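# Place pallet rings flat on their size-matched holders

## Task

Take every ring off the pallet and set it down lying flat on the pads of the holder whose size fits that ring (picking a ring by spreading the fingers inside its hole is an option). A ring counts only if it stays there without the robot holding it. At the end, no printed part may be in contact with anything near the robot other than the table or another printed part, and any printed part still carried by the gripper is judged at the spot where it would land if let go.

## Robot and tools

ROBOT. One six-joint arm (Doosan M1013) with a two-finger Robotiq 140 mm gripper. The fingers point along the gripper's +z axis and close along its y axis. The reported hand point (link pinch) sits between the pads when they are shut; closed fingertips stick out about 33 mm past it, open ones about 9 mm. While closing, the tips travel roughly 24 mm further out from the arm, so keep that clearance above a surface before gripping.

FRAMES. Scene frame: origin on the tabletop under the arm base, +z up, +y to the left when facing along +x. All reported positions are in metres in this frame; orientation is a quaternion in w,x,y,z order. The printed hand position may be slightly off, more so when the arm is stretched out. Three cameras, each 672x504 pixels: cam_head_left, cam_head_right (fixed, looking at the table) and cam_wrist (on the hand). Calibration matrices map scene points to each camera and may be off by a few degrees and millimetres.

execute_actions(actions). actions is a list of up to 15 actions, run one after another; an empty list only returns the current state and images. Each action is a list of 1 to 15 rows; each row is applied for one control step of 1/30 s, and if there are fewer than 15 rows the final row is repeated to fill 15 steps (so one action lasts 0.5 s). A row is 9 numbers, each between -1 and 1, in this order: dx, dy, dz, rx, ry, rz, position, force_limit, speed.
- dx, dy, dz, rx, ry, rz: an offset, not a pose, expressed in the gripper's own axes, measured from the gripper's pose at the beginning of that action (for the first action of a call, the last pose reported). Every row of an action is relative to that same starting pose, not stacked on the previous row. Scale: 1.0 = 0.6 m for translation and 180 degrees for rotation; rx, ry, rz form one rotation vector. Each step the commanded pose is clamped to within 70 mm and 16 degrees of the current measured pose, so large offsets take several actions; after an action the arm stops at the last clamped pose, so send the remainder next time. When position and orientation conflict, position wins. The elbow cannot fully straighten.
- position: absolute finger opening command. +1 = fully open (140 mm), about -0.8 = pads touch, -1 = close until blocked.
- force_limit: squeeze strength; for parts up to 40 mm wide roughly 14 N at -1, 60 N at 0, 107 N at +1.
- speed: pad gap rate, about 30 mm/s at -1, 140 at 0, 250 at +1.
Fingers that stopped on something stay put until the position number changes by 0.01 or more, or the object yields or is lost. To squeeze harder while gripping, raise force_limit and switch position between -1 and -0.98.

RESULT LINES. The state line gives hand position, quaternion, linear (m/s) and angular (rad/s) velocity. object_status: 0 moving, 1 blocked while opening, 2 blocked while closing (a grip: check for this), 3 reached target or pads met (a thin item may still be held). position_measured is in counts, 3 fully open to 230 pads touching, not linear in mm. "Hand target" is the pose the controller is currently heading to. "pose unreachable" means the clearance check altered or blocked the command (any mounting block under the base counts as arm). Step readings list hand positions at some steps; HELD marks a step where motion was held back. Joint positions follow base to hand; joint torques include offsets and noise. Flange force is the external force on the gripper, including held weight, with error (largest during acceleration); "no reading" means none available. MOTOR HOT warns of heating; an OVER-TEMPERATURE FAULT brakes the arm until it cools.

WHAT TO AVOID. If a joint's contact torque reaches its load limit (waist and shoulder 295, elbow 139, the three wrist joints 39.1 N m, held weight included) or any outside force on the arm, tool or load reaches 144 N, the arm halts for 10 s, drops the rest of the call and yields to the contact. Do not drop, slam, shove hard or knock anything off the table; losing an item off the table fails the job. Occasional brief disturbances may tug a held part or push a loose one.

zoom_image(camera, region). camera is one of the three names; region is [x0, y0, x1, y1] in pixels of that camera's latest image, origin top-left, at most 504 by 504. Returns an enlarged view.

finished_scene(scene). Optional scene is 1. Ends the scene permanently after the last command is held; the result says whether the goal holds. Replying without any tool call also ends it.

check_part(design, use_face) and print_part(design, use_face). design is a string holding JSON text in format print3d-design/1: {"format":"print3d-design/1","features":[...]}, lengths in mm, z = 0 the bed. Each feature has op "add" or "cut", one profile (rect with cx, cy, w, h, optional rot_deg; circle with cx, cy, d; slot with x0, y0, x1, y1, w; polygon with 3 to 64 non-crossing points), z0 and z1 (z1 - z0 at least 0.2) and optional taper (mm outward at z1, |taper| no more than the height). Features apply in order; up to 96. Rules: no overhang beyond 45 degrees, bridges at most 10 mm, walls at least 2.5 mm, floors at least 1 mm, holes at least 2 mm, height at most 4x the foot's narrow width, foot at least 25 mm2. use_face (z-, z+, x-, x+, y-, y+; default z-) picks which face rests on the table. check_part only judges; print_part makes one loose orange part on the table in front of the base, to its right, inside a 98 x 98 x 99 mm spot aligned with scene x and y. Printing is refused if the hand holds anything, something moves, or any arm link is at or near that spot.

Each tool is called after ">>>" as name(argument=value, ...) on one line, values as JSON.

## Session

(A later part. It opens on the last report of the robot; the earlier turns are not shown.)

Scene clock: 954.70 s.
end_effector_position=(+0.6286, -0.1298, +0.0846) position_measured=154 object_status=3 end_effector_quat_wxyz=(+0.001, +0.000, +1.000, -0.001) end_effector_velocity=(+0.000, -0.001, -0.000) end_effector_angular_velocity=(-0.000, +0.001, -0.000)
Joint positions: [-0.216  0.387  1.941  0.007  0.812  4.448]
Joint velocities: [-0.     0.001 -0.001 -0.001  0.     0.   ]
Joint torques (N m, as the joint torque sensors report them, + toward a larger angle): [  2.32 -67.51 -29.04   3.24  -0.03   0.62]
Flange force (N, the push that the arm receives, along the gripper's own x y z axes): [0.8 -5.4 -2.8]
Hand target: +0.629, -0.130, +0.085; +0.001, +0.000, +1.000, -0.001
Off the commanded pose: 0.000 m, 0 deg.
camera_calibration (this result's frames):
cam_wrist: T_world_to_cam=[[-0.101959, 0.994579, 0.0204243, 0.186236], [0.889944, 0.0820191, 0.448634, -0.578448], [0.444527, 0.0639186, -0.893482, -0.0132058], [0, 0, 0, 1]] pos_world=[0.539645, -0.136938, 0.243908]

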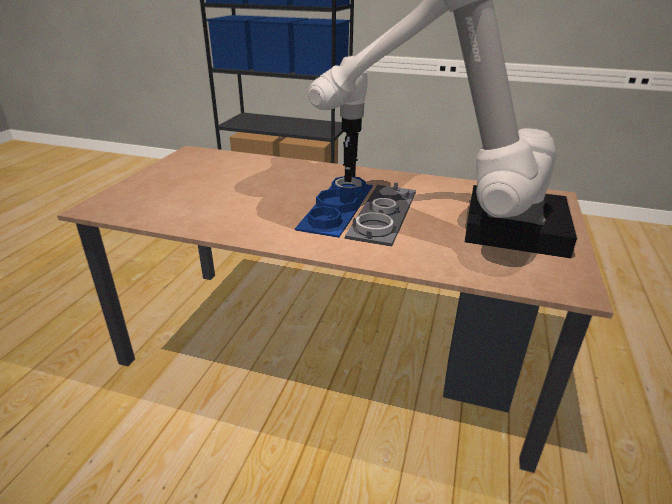

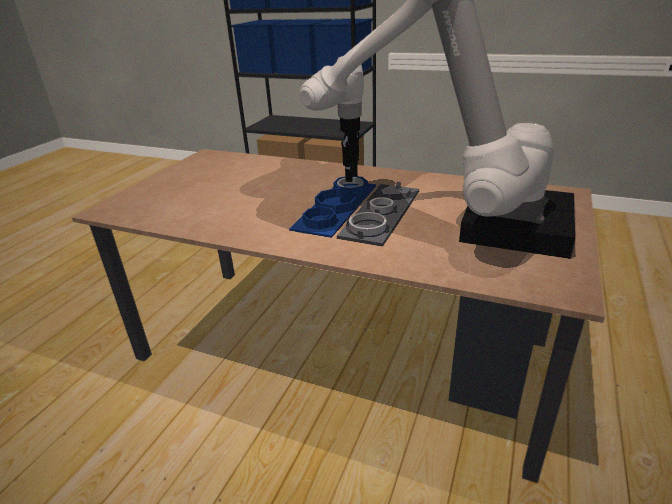

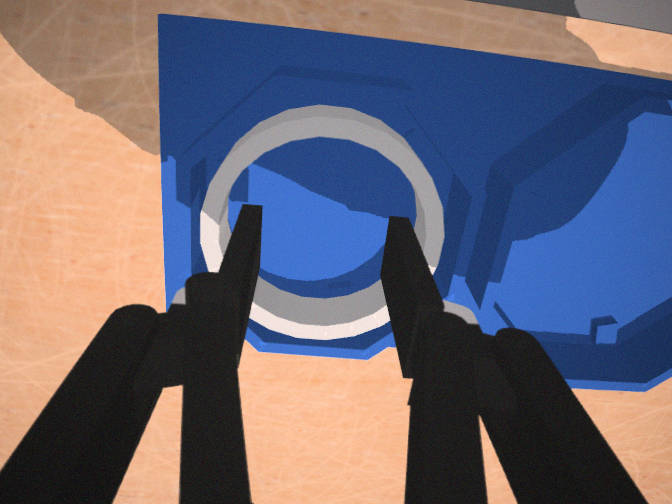

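>>> execute_actions(actions=[[[-0.00028,0.00001,0.0007,-0.00002,0.00002,0,-0.2,0,-1],[-0.00102,0.00005,0.00268,-0.00007,0.00006,0,-0.2,0,-1],[-0.00212,0.00011,0.00574,-0.00015,0.00012,0,-0.2,0,-1],[-0.00346,0.00018,0.00968,-0.00025,0.00019,0,-0.2,0,-1],[-0.00492,0.00025,0.0143,-0.00035,0.00027,0,-0.2,0,-1],[-0.00637,0.00032,0.01942,-0.00045,0.00035,0,-0.2,0,-1],[-0.00771,0.00039,0.02483,-0.00055,0.00042,0,-0.2,0,-1],[-0.00881,0.00045,0.03034,-0.00063,0.00048,0,-0.2,0,-1],[-0.00955,0.00049,0.03575,-0.00068,0.00052,0,-0.2,0,-1],[-0.00983,0.0005,0.04087,-0.0007,0.00054,0,-0.2,0,-1],[-0.00983,0.0005,0.04549,-0.0007,0.00054,0,-0.2,0,-1],[-0.00983,0.0005,0.04943,-0.0007,0.00054,0,-0.2,0,-1],[-0.00983,0.0005,0.05249,-0.0007,0.00054,0,-0.2,0,-1],[-0.00983,0.0005,0.05447,-0.0007,0.00054,0,-0.2,0,-1],[-0.00983,0.0005,0.05517,-0.0007,0.00054,0,1,0.8,-1]]])

>>> zoom_image(camera="cam_wrist", region=[160, 80, 490, 410])

Scene clock: 1010.67 s.
end_effector_position=(+0.6345, -0.1296, +0.0528) position_measured=154 object_status=0 end_effector_quat_wxyz=(+0.000, +0.000, +1.000, +0.000) end_effector_velocity=(-0.001, +0.001, -0.037) end_effector_angular_velocity=(+0.001, +0.003, -0.001)
Joint positions: [-0.214  0.434  1.945  0.01   0.764  4.448]
Joint velocities: [ 0.001  0.046  0.019  0.001 -0.062  0.001]
Joint torques (N m, as the joint torque sensors report them, + toward a larger angle): [  0.93 -74.23 -30.11   3.47   0.75   0.95]
Flange force (N, the push that the arm receives, along the gripper's own x y z axes): [4.5 -2.0 -3.2]
Hand target: +0.634, -0.130, +0.051; +0.000, +0.000, +1.000, +0.000
Off the commanded pose: 0.001 m, 0 deg.
Step readings (end_effector_position):
0: (+0.6286, -0.1298, +0.0846)
1: (+0.6285, -0.1298, +0.0845)
2: (+0.6286, -0.1298, +0.0842)
4: (+0.6295, -0.1299, +0.0820)
8: (+0.6325, -0.1297, +0.0719)
15: end_effector_position above
camera_calibration (this result's frames):
cam_wrist: T_world_to_cam=[[-0.101808, 0.994543, 0.0227862, 0.18704], [0.890717, 0.0809319, 0.447296, -0.570046], [0.443011, 0.0658345, -0.894096, -0.0430257], [0, 0, 0, 1]] pos_world=[0.545853, -0.137052, 0.212248]

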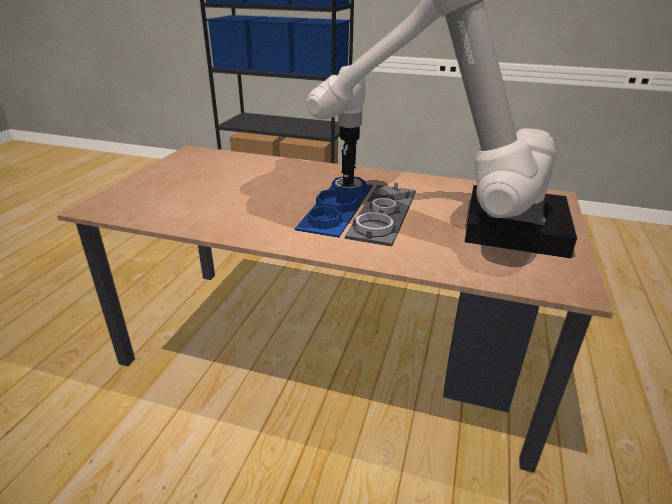

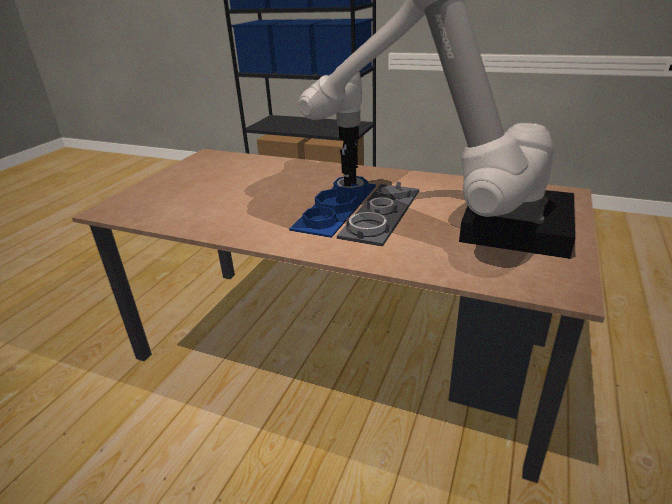

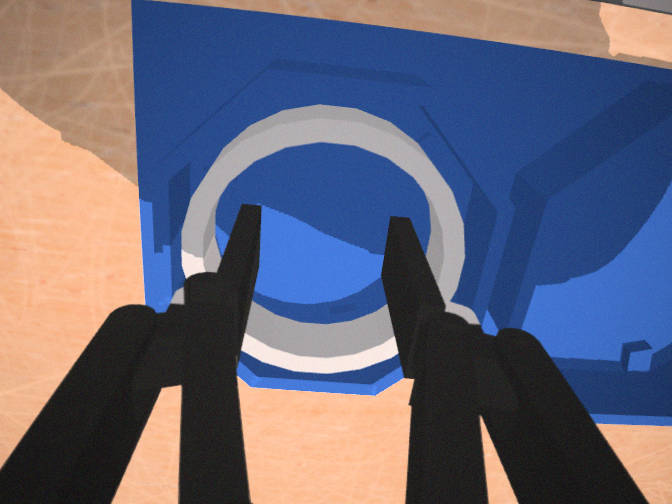

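Region (160, 80, 490, 410) of cam_wrist's 672x504 image, scaled by 1.527, with more detail than that image has.

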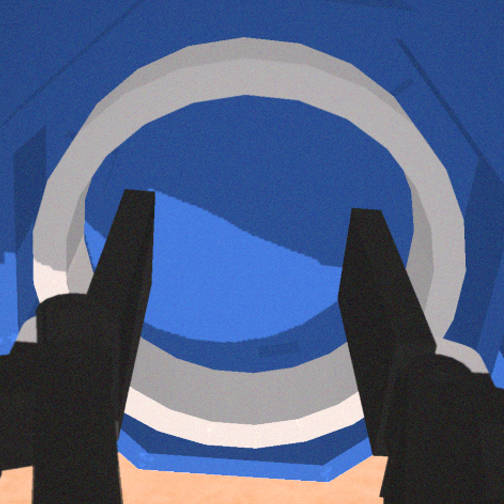

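>>> execute_actions(actions=[])

>>> zoom_image(camera="cam_wrist", region=[160, 80, 490, 410])

Scene clock: 1012.73 s.
end_effector_position=(+0.6344, -0.1295, +0.0515) position_measured=113 object_status=1 end_effector_quat_wxyz=(+0.000, +0.000, +1.000, +0.000) end_effector_velocity=(-0.001, +0.000, -0.001) end_effector_angular_velocity=(+0.001, +0.001, -0.001)
Joint positions: [-0.214  0.435  1.946  0.01   0.761  4.448]
Joint velocities: [ 0.     0.001  0.001  0.001 -0.     0.   ]
Joint torques (N m, as the joint torque sensors report them, + toward a larger angle): [  2.3  -72.4  -28.69   3.07   0.55   0.65]
Flange force (N, the push that the arm receives, along the gripper's own x y z axes): [1.5 -5.2 1.2]
Hand target: +0.634, -0.130, +0.051; +0.000, +0.000, +1.000, +0.000
Off the commanded pose: 0.000 m, 0 deg.
camera_calibration (this result's frames):
cam_wrist: T_world_to_cam=[[-0.10193, 0.99453, 0.0228257, 0.187078], [0.890732, 0.0810263, 0.447249, -0.569392], [0.442953, 0.0659194, -0.894118, -0.0441272], [0, 0, 0, 1]] pos_world=[0.54579, -0.13701, 0.210935]

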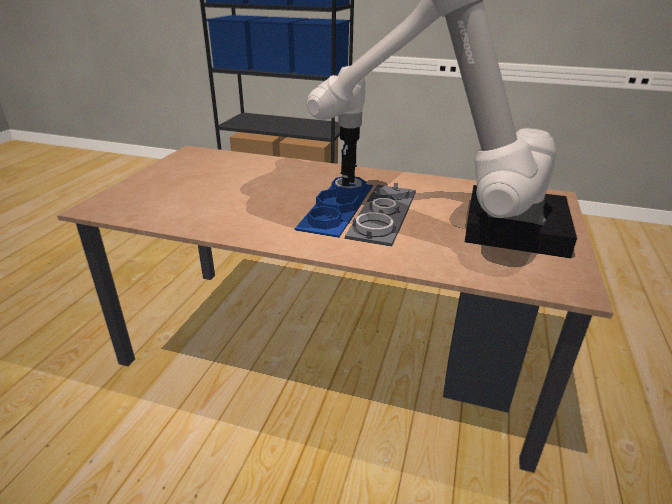

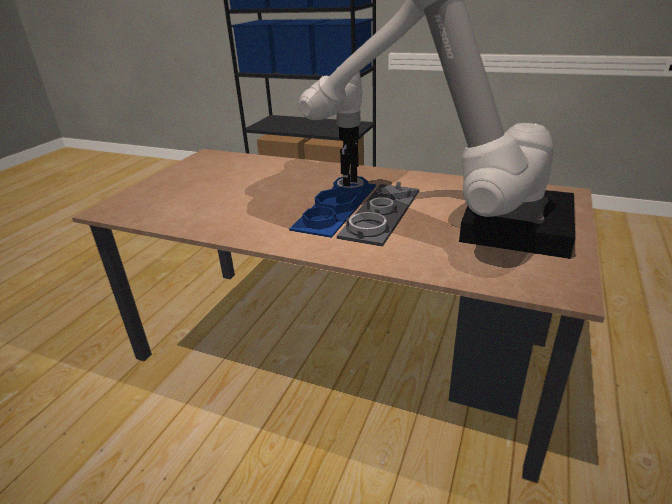

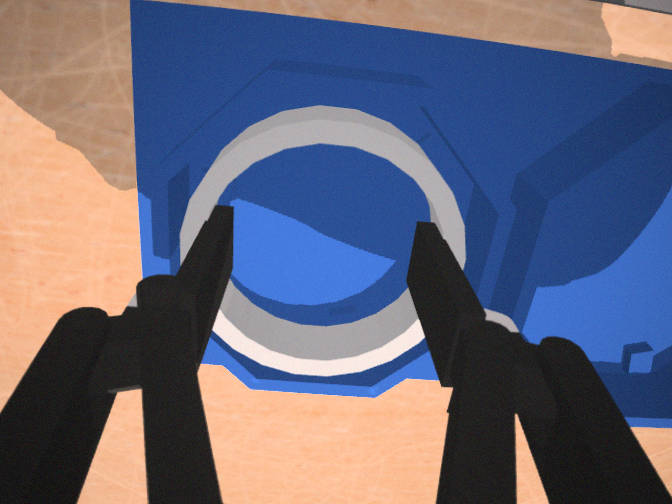

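Region (160, 80, 490, 410) of cam_wrist's 672x504 image, scaled by 1.527, with more detail than that image has.

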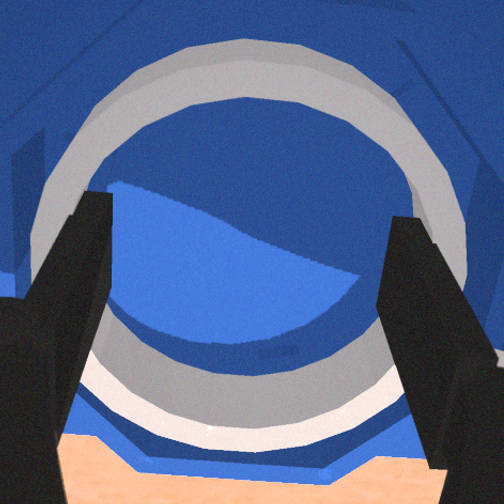

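>>> execute_actions(actions=[[[0,0,-0.0018,0,0,0,1,0.8,-1],[0,0,-0.00667,0,0,0,1,0.8,-1],[0,0,-0.01386,0,0,0,1,0.8,-1],[0,0,-0.02259,0,0,0,1,0.8,-1],[0,0,-0.03208,0,0,0,1,0.8,-1],[0,0,-0.04158,0,0,0,1,0.8,-1],[0.00221,0.00005,-0.05031,0,0,0,1,0.8,-1],[0.00852,0.0002,-0.05749,0,0,0,1,0.8,-1],[0.01848,0.00043,-0.06237,0,0,0,1,0.8,-1],[0.03163,0.00073,-0.06417,0,0,0,1,0.8,-1],[0.04753,0.00109,-0.06417,0,0,0,1,0.8,-1],[0.0657,0.00151,-0.06417,0,0,0,1,0.8,-1],[0.0857,0.00197,-0.06417,0,0,0,1,0.8,-1],[0.10707,0.00246,-0.06417,0,0,0,1,0.8,-1],[0.12935,0.00298,-0.06417,0,0,0,1,0.8,-1]],[[0.07254,0.00167,-0.0025,0,0,0,1,0.8,-1],[0.09528,0.00219,-0.0025,0,0,0,1,0.8,-1],[0.11756,0.00271,-0.0025,0,0,0,1,0.8,-1],[0.13893,0.0032,-0.0025,0,0,0,1,0.8,-1],[0.15893,0.00366,-0.0025,0,0,0,1,0.8,-1],[0.1771,0.00408,-0.0025,0,0,0,1,0.8,-1],[0.19299,0.00444,-0.0025,0,0,0,1,0.8,-1],[0.20615,0.00474,-0.00135,0,0,0,1,0.8,-1],[0.21611,0.00497,0.00167,0,0,0,1,0.8,-1],[0.22242,0.00512,0.00595,0,0,0,1,0.8,-1],[0.22463,0.00517,0.01085,0,0,0,1,0.8,-1],[0.22463,0.00517,0.01575,0,0,0,1,0.8,-1],[0.22463,0.00517,0.02003,0,0,0,1,0.8,-1],[0.22463,0.00517,0.02305,0,0,0,1,0.8,-1],[0.22463,0.00517,0.0242,0,0,0,1,0.8,-1]]])

Scene clock: 1063.10 s.
end_effector_position=(+0.4512, -0.1252, +0.0771) position_measured=113 object_status=1 end_effector_quat_wxyz=(-0.001, +0.000, +1.000, +0.000) end_effector_velocity=(-0.003, -0.000, -0.056) end_effector_angular_velocity=(+0.004, +0.000, +0.001)
Joint positions: [-0.305  0.175  2.267  0.009  0.702  4.357]
Joint velocities: [-0.005  0.087  0.042  0.007 -0.127 -0.012]
Joint torques (N m, as the joint torque sensors report them, + toward a larger angle): [ -0.46 -46.29 -29.33   3.38   0.13   0.64]
Flange force (N, the push that the arm receives, along the gripper's own x y z axes): [3.3 1.9 -1.7]
Flange force at the end of the 1st action (N, along the gripper's axes at the end of the call): [-0.6 -5.1 1.0]
Hand target: +0.451, -0.125, +0.075; -0.001, +0.000, +1.000, +0.000
Off the commanded pose: 0.002 m, 0 deg.
Step readings (end_effector_position; steps 1 to 15: 1st action; 16 to 30: 2nd action):
0: (+0.6345, -0.1295, +0.0515)
1: (+0.6344, -0.1295, +0.0516)
2: (+0.6344, -0.1295, +0.0523)
4: (+0.6343, -0.1294, +0.0573)
8: (+0.6339, -0.1294, +0.0770)
15: (+0.5859, -0.1281, +0.0890)
16: (+0.5744, -0.1278, +0.0889)
17: (+0.5620, -0.1273, +0.0888)
19: (+0.5362, -0.1263, +0.0887)
23: (+0.4866, -0.1249, +0.0887)
30: end_effector_position above
camera_calibration (this result's frames):
cam_wrist: T_world_to_cam=[[-0.101747, 0.994549, 0.0227934, 0.163417], [0.891421, 0.0809775, 0.445883, -0.418256], [0.441607, 0.0656858, -0.894801, 0.0603152], [0, 0, 0, 1]] pos_world=[0.362833, -0.132619, 0.236739]

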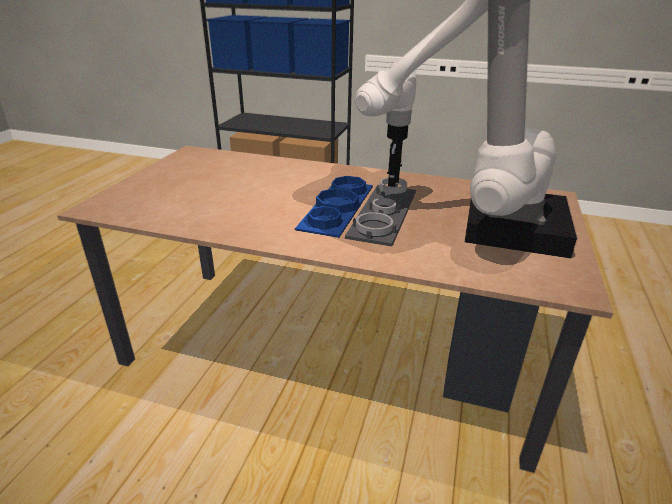

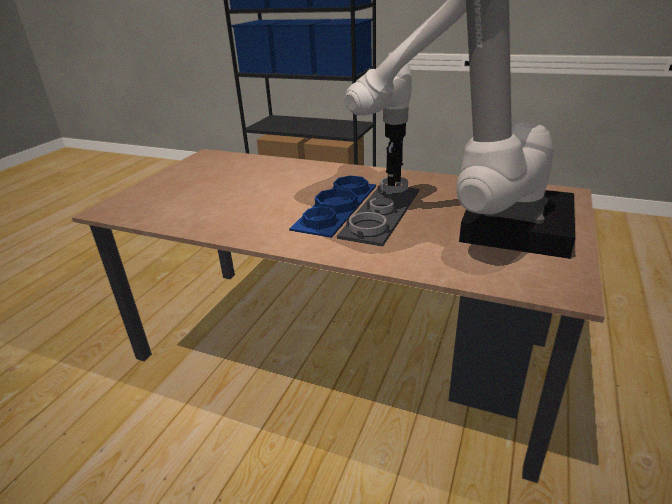

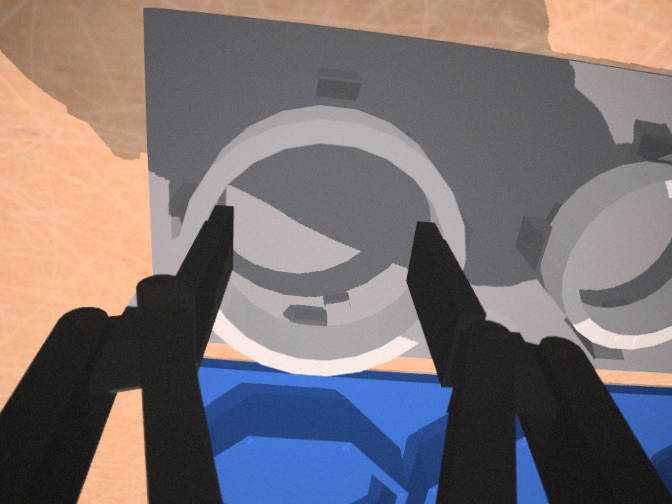

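>>> execute_actions(actions=[])

>>> zoom_image(camera="cam_wrist", region=[295, 60, 390, 155])

>>> zoom_image(camera="cam_wrist", region=[268, 285, 368, 385])

>>> zoom_image(camera="cam_wrist", region=[145, 175, 245, 275])

>>> zoom_image(camera="cam_wrist", region=[415, 200, 515, 300])

Scene clock: 1070.13 s.
end_effector_position=(+0.4510, -0.1251, +0.0750) position_measured=113 object_status=1 end_effector_quat_wxyz=(-0.001, +0.000, +1.000, +0.000) end_effector_velocity=(+0.002, -0.001, +0.001) end_effector_angular_velocity=(-0.001, -0.003, -0.000)
Joint positions: [-0.305  0.178  2.269  0.009  0.697  4.357]
Joint velocities: [-0.     0.    -0.003 -0.    -0.     0.   ]
Joint torques (N m, as the joint torque sensors report them, + toward a larger angle): [  0.84 -46.36 -27.94   2.79   0.01   0.54]
Flange force (N, the push that the arm receives, along the gripper's own x y z axes): [1.1 -3.6 3.1]
Hand target: +0.451, -0.125, +0.075; -0.001, +0.000, +1.000, +0.000
Off the commanded pose: 0.000 m, 0 deg.
camera_calibration (this result's frames):
cam_wrist: T_world_to_cam=[[-0.101783, 0.994541, 0.0229889, 0.163404], [0.891451, 0.0809271, 0.445832, -0.417164], [0.441538, 0.0658716, -0.894821, 0.0585163], [0, 0, 0, 1]] pos_world=[0.362676, -0.132606, 0.23459]

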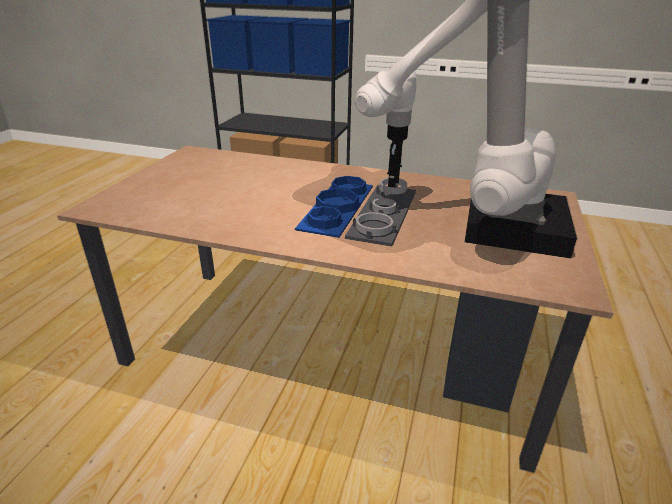

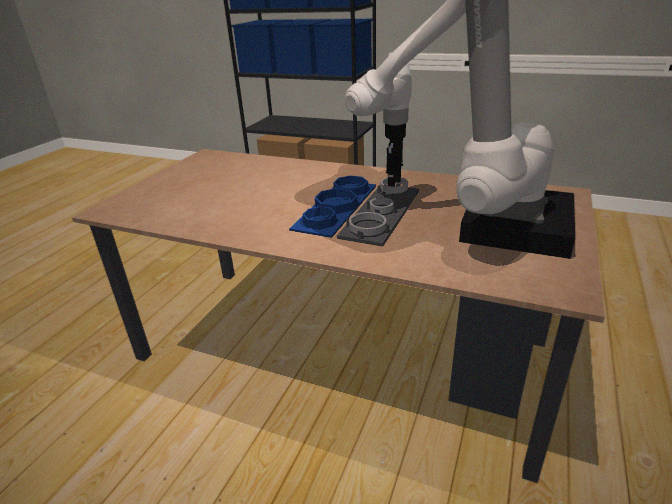

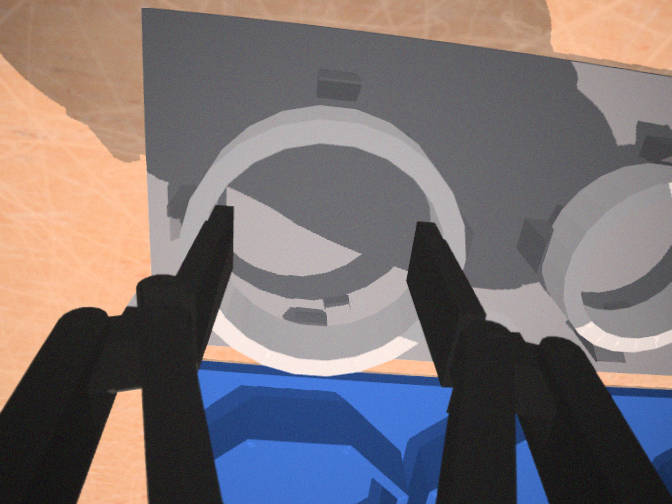

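Region (295, 60, 390, 155) of cam_wrist's 672x504 image, scaled by 5.305, with more detail than that image has.

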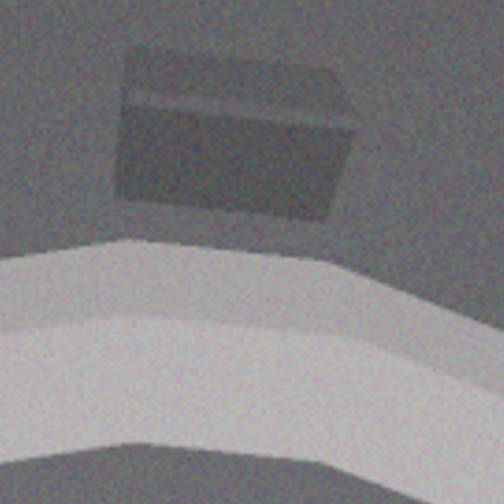

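Region (268, 285, 368, 385) of cam_wrist's 672x504 image, scaled by 5.040, with more detail than that image has.

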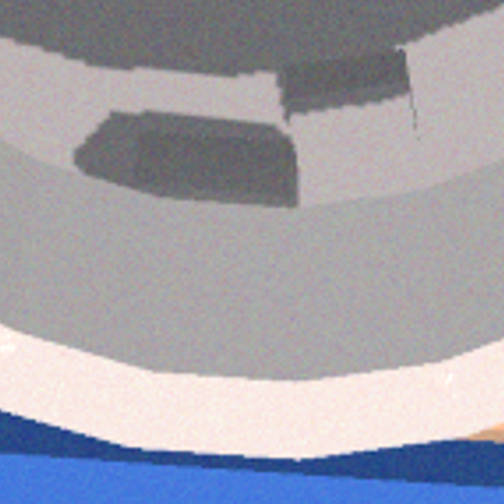

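Region (145, 175, 245, 275) of cam_wrist's 672x504 image, scaled by 5.040, with more detail than that image has.

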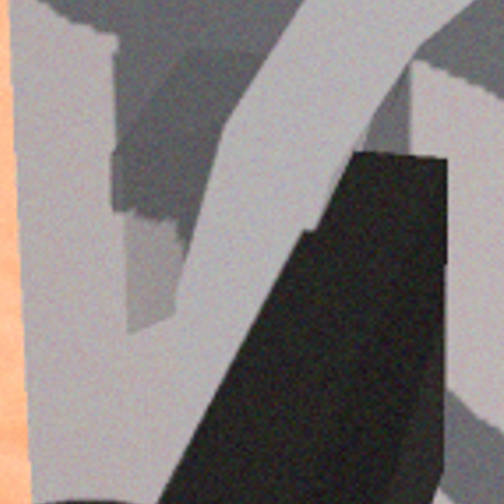

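Region (415, 200, 515, 300) of cam_wrist's 672x504 image, scaled by 5.040, with more detail than that image has.

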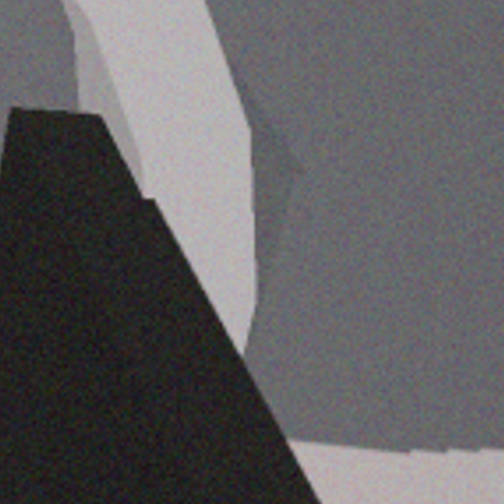

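>>> execute_actions(actions=[[[-0.00009,-0.00005,0.00056,0,-0.00004,0,1,0.8,-1],[-0.00032,-0.00017,0.00211,0,-0.00013,0,1,0.8,-1],[-0.00061,-0.00034,0.00448,0,-0.00025,0,1,0.8,-1],[-0.0009,-0.0005,0.00749,0,-0.00037,0,1,0.8,-1],[-0.00113,-0.00062,0.01095,0,-0.00046,0,1,0.8,-1],[-0.00122,-0.00067,0.01468,0,-0.0005,0,1,0.8,-1],[-0.00122,-0.00067,0.01849,0,-0.0005,0,1,0.8,-1],[-0.00122,-0.00067,0.02222,0,-0.0005,0,1,0.8,-1],[-0.00122,-0.00067,0.02568,0,-0.0005,0,1,0.8,-1],[-0.00122,-0.00067,0.02869,0,-0.0005,0,1,0.8,-1],[-0.00122,-0.00067,0.03106,0,-0.0005,0,1,0.8,-1],[-0.00122,-0.00067,0.03261,0,-0.0005,0,1,0.8,-1],[-0.00122,-0.00067,0.03317,0,-0.0005,0,1,0.8,-1],[-0.00122,-0.00067,0.03317,0,-0.0005,0,1,0.8,-1],[-0.00122,-0.00067,0.03317,0,-0.0005,0,-0.15,0,-1]]])

>>> zoom_image(camera="cam_wrist", region=[268, 300, 368, 400])

>>> zoom_image(camera="cam_wrist", region=[295, 60, 390, 155])

Scene clock: 1122.97 s.
end_effector_position=(+0.4517, -0.1255, +0.0552) position_measured=113 object_status=0 end_effector_quat_wxyz=(-0.000, +0.000, +1.000, +0.000) end_effector_velocity=(+0.002, -0.001, -0.003) end_effector_angular_velocity=(-0.001, -0.002, +0.001)
Joint positions: [-0.305  0.211  2.281  0.011  0.65   4.355]
Joint velocities: [ 0.     0.007 -0.    -0.    -0.009 -0.   ]
Joint torques (N m, as the joint torque sensors report them, + toward a larger angle): [  2.08 -50.45 -27.56   3.06   0.05   0.22]
Flange force (N, the push that the arm receives, along the gripper's own x y z axes): [2.9 -4.2 2.7]
Hand target: +0.452, -0.126, +0.055; +0.000, +0.000, +1.000, +0.000
Off the commanded pose: 0.000 m, 0 deg.
Step readings (end_effector_position):
0: (+0.4511, -0.1251, +0.0750)
1: (+0.4511, -0.1251, +0.0749)
2: (+0.4511, -0.1252, +0.0747)
4: (+0.4514, -0.1252, +0.0729)
8: (+0.4517, -0.1254, +0.0653)
15: end_effector_position above
camera_calibration (this result's frames):
cam_wrist: T_world_to_cam=[[-0.101849, 0.994537, 0.0228874, 0.164311], [0.890786, 0.0809339, 0.447158, -0.408654], [0.442863, 0.0659305, -0.894162, 0.0398983], [0, 0, 0, 1]] pos_world=[0.363089, -0.13297, 0.214648]

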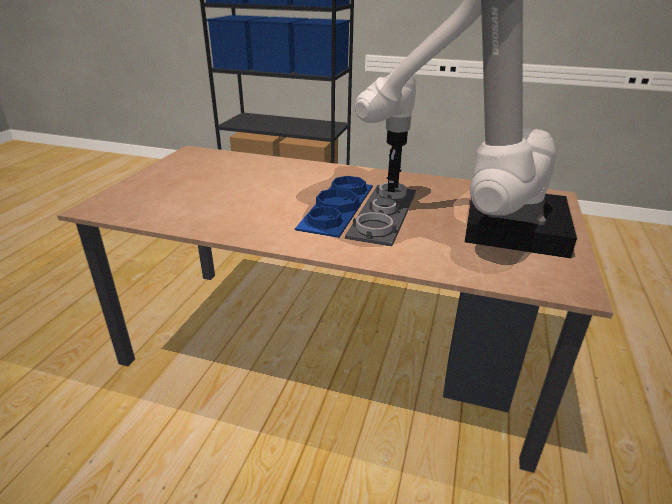

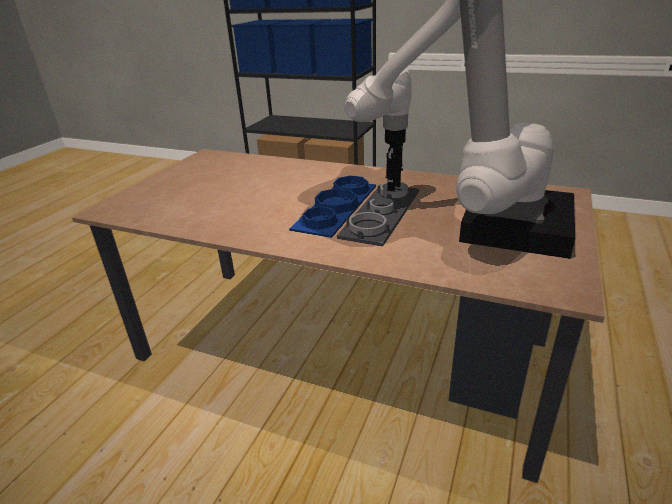

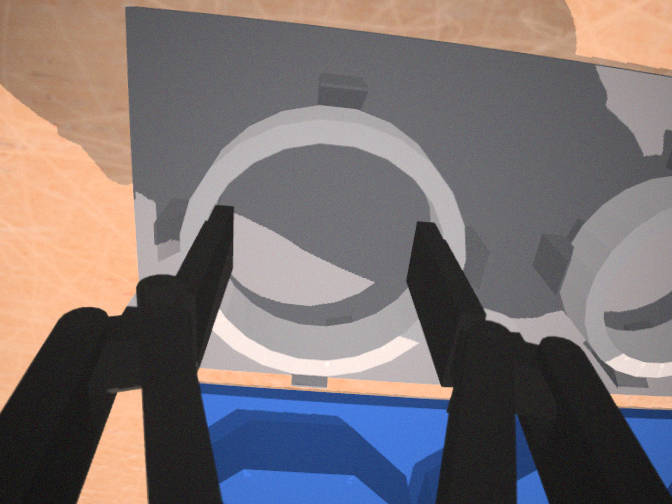

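Region (268, 300, 368, 400) of cam_wrist's 672x504 image, scaled by 5.040, with more detail than that image has.

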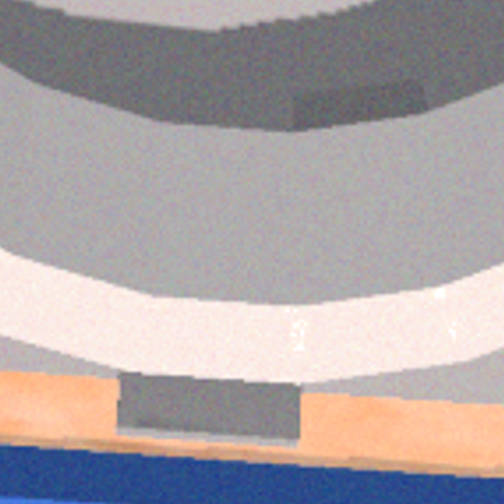

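Region (295, 60, 390, 155) of cam_wrist's 672x504 image, scaled by 5.305, with more detail than that image has.

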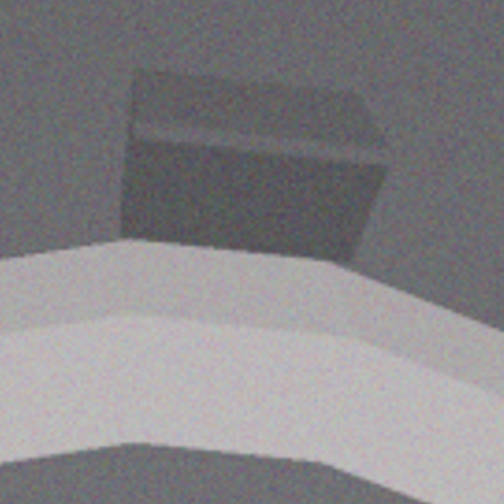

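>>> execute_actions(actions=[])

>>> zoom_image(camera="cam_wrist", region=[268, 300, 368, 400])

>>> zoom_image(camera="cam_wrist", region=[295, 60, 390, 155])

Scene clock: 1125.50 s.
end_effector_position=(+0.4517, -0.1255, +0.0551) position_measured=148 object_status=3 end_effector_quat_wxyz=(+0.000, +0.000, +1.000, +0.000) end_effector_velocity=(+0.000, -0.000, -0.000) end_effector_angular_velocity=(-0.000, +0.000, -0.001)
Joint positions: [-0.305  0.211  2.282  0.011  0.65   4.355]
Joint velocities: [ 0.     0.    -0.001 -0.     0.     0.001]
Joint torques (N m, as the joint torque sensors report them, + toward a larger angle): [ -0.09 -43.52 -23.2    2.76   0.06   0.21]
Flange force (N, the push that the arm receives, along the gripper's own x y z axes): [1.1 -0.6 -6.8]
Hand target: +0.452, -0.126, +0.055; +0.000, +0.000, +1.000, +0.000
Off the commanded pose: 0.000 m, 0 deg.
camera_calibration (this result's frames):
cam_wrist: T_world_to_cam=[[-0.101822, 0.99454, 0.0228521, 0.164326], [0.890747, 0.080919, 0.447238, -0.408623], [0.442947, 0.065894, -0.894123, 0.0397576], [0, 0, 0, 1]] pos_world=[0.363102, -0.132983, 0.214545]

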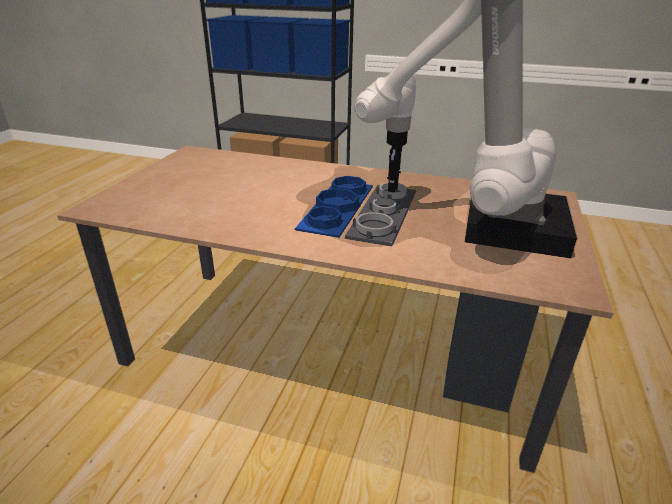

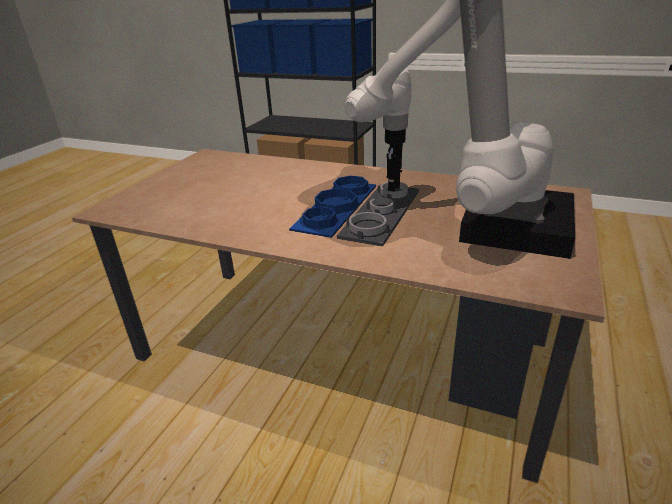

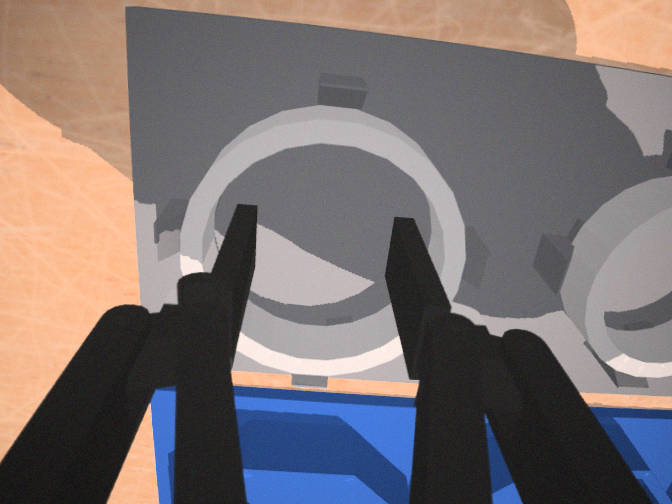

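Region (268, 300, 368, 400) of cam_wrist's 672x504 image, scaled by 5.040, with more detail than that image has.

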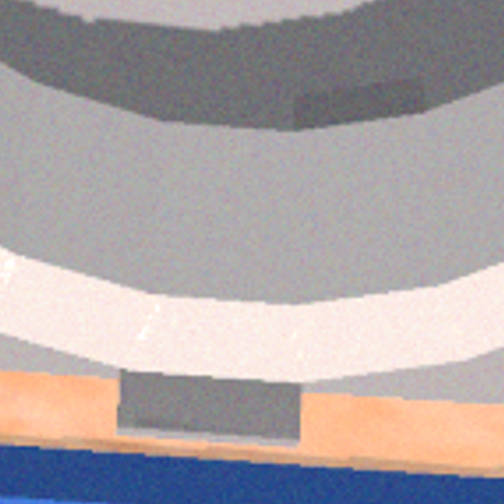

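Region (295, 60, 390, 155) of cam_wrist's 672x504 image, scaled by 5.305, with more detail than that image has.

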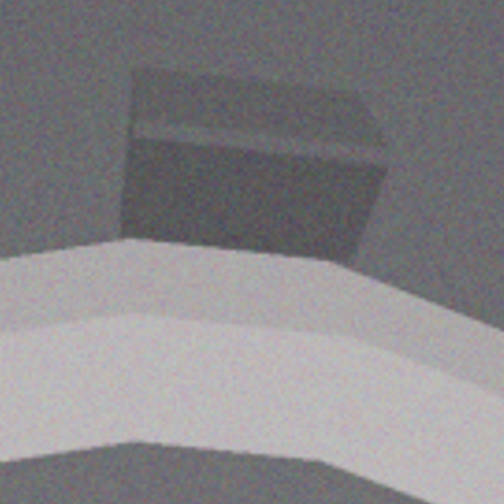

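>>> execute_actions(actions=[[[0,0,-0.00127,0,0,0,-0.15,0,-1],[0,0,-0.00486,0,0,0,-0.15,0,-1],[0,0,-0.0104,0,0,0,-0.15,0,-1],[0,0,-0.01754,0,0,0,-0.15,0,-1],[0,0,-0.02593,0,0,0,-0.15,0,-1],[0,0,-0.0352,0,0,0,-0.15,0,-1],[0,0,-0.04501,0,0,0,-0.15,0,-1],[0,0,-0.05499,0,0,0,-0.15,0,-1],[0,0,-0.0648,0,0,0,-0.15,0,-1],[0,0,-0.07407,0,0,0,-0.15,0,-1],[0,0,-0.08246,0,0,0,-0.15,0,-1],[0,0,-0.0896,0,0,0,-0.15,0,-1],[0,0,-0.09514,0,0,0,-0.15,0,-1],[0,0,-0.09873,0,0,0,-0.15,0,-1],[0,0,-0.1,0,0,0,-0.15,0,-1]]])

>>> zoom_image(camera="cam_head_left", region=[335, 165, 430, 255])

>>> zoom_image(camera="cam_head_right", region=[330, 165, 430, 255])

Scene clock: 1134.90 s.
end_effector_position=(+0.4519, -0.1256, +0.1121) position_measured=148 object_status=3 end_effector_quat_wxyz=(+0.000, +0.000, +1.000, +0.000) end_effector_velocity=(+0.001, -0.000, +0.083) end_effector_angular_velocity=(-0.000, -0.002, +0.001)
Joint positions: [-0.306  0.121  2.241  0.009  0.78   4.356]
Joint velocities: [-0.001 -0.121 -0.068 -0.002  0.187  0.   ]
Joint torques (N m, as the joint torque sensors report them, + toward a larger angle): [  0.34 -31.22 -24.74   2.7    0.03   0.46]
Flange force (N, the push that the arm receives, along the gripper's own x y z axes): [1.1 -4.7 -3.6]
Hand target: +0.452, -0.126, +0.115; +0.000, +0.000, +1.000, +0.000
Off the commanded pose: 0.003 m, 0 deg.
Step readings (end_effector_position):
0: (+0.4517, -0.1255, +0.0551)
1: (+0.4517, -0.1255, +0.0551)
2: (+0.4514, -0.1254, +0.0555)
4: (+0.4513, -0.1253, +0.0592)
8: (+0.4516, -0.1255, +0.0764)
15: end_effector_position above
camera_calibration (this result's frames):
cam_wrist: T_world_to_cam=[[-0.101801, 0.994548, 0.0226198, 0.163139], [0.890557, 0.0809765, 0.447605, -0.43423], [0.443333, 0.0657109, -0.893945, 0.0905137], [0, 0, 0, 1]] pos_world=[0.363187, -0.133035, 0.271588]

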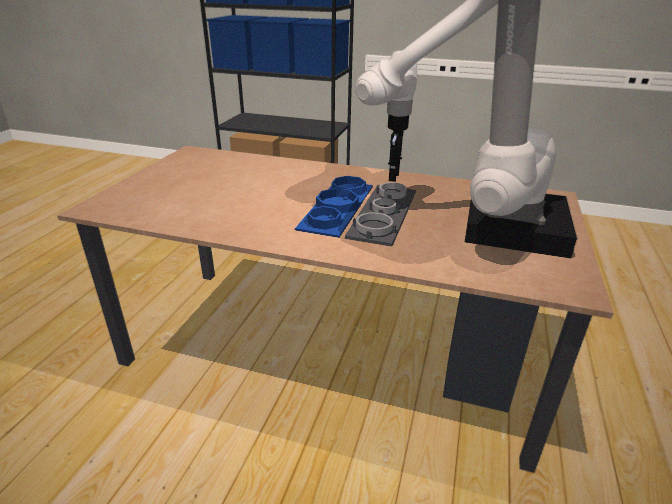

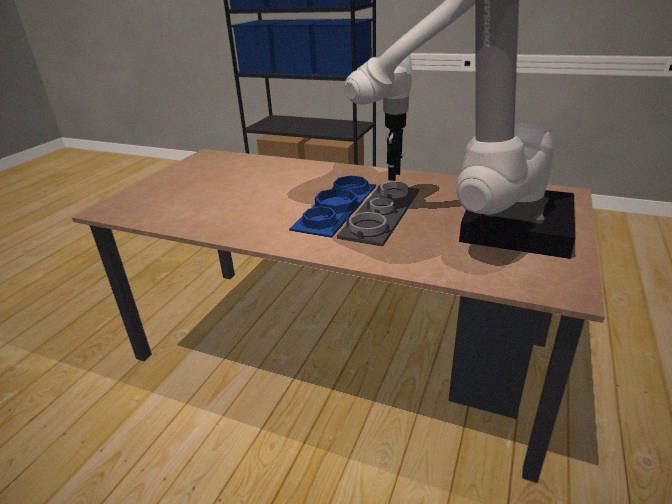

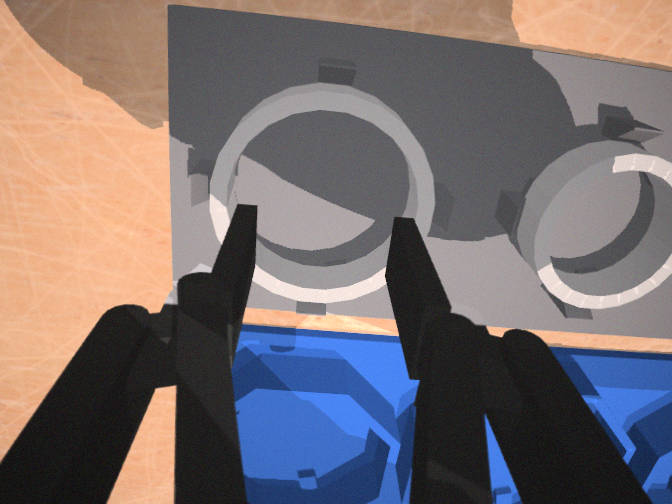

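Region (335, 165, 430, 255) of cam_head_left's 672x504 image, scaled by 5.305, with more detail than that image has; it fills the top 477 rows of this view, and the rest is white.

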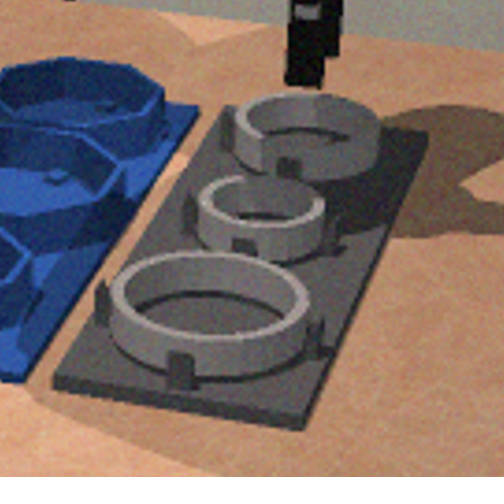

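Region (330, 165, 430, 255) of cam_head_right's 672x504 image, scaled by 5.040, with more detail than that image has; it fills the top 454 rows of this view, and the rest is white.

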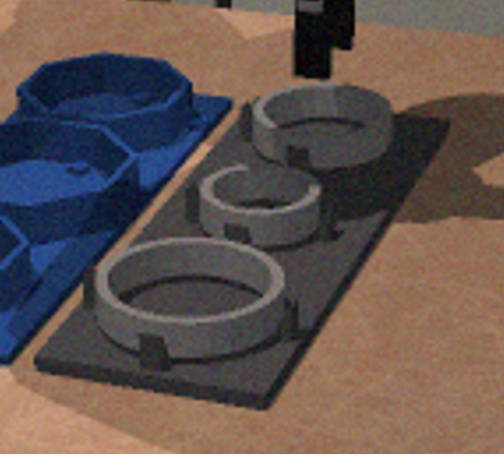

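All three rings look flat on their matching holders, and the gripper is clear of them.

>>> finished_scene(scene=1)

The scene is finished: the task was done.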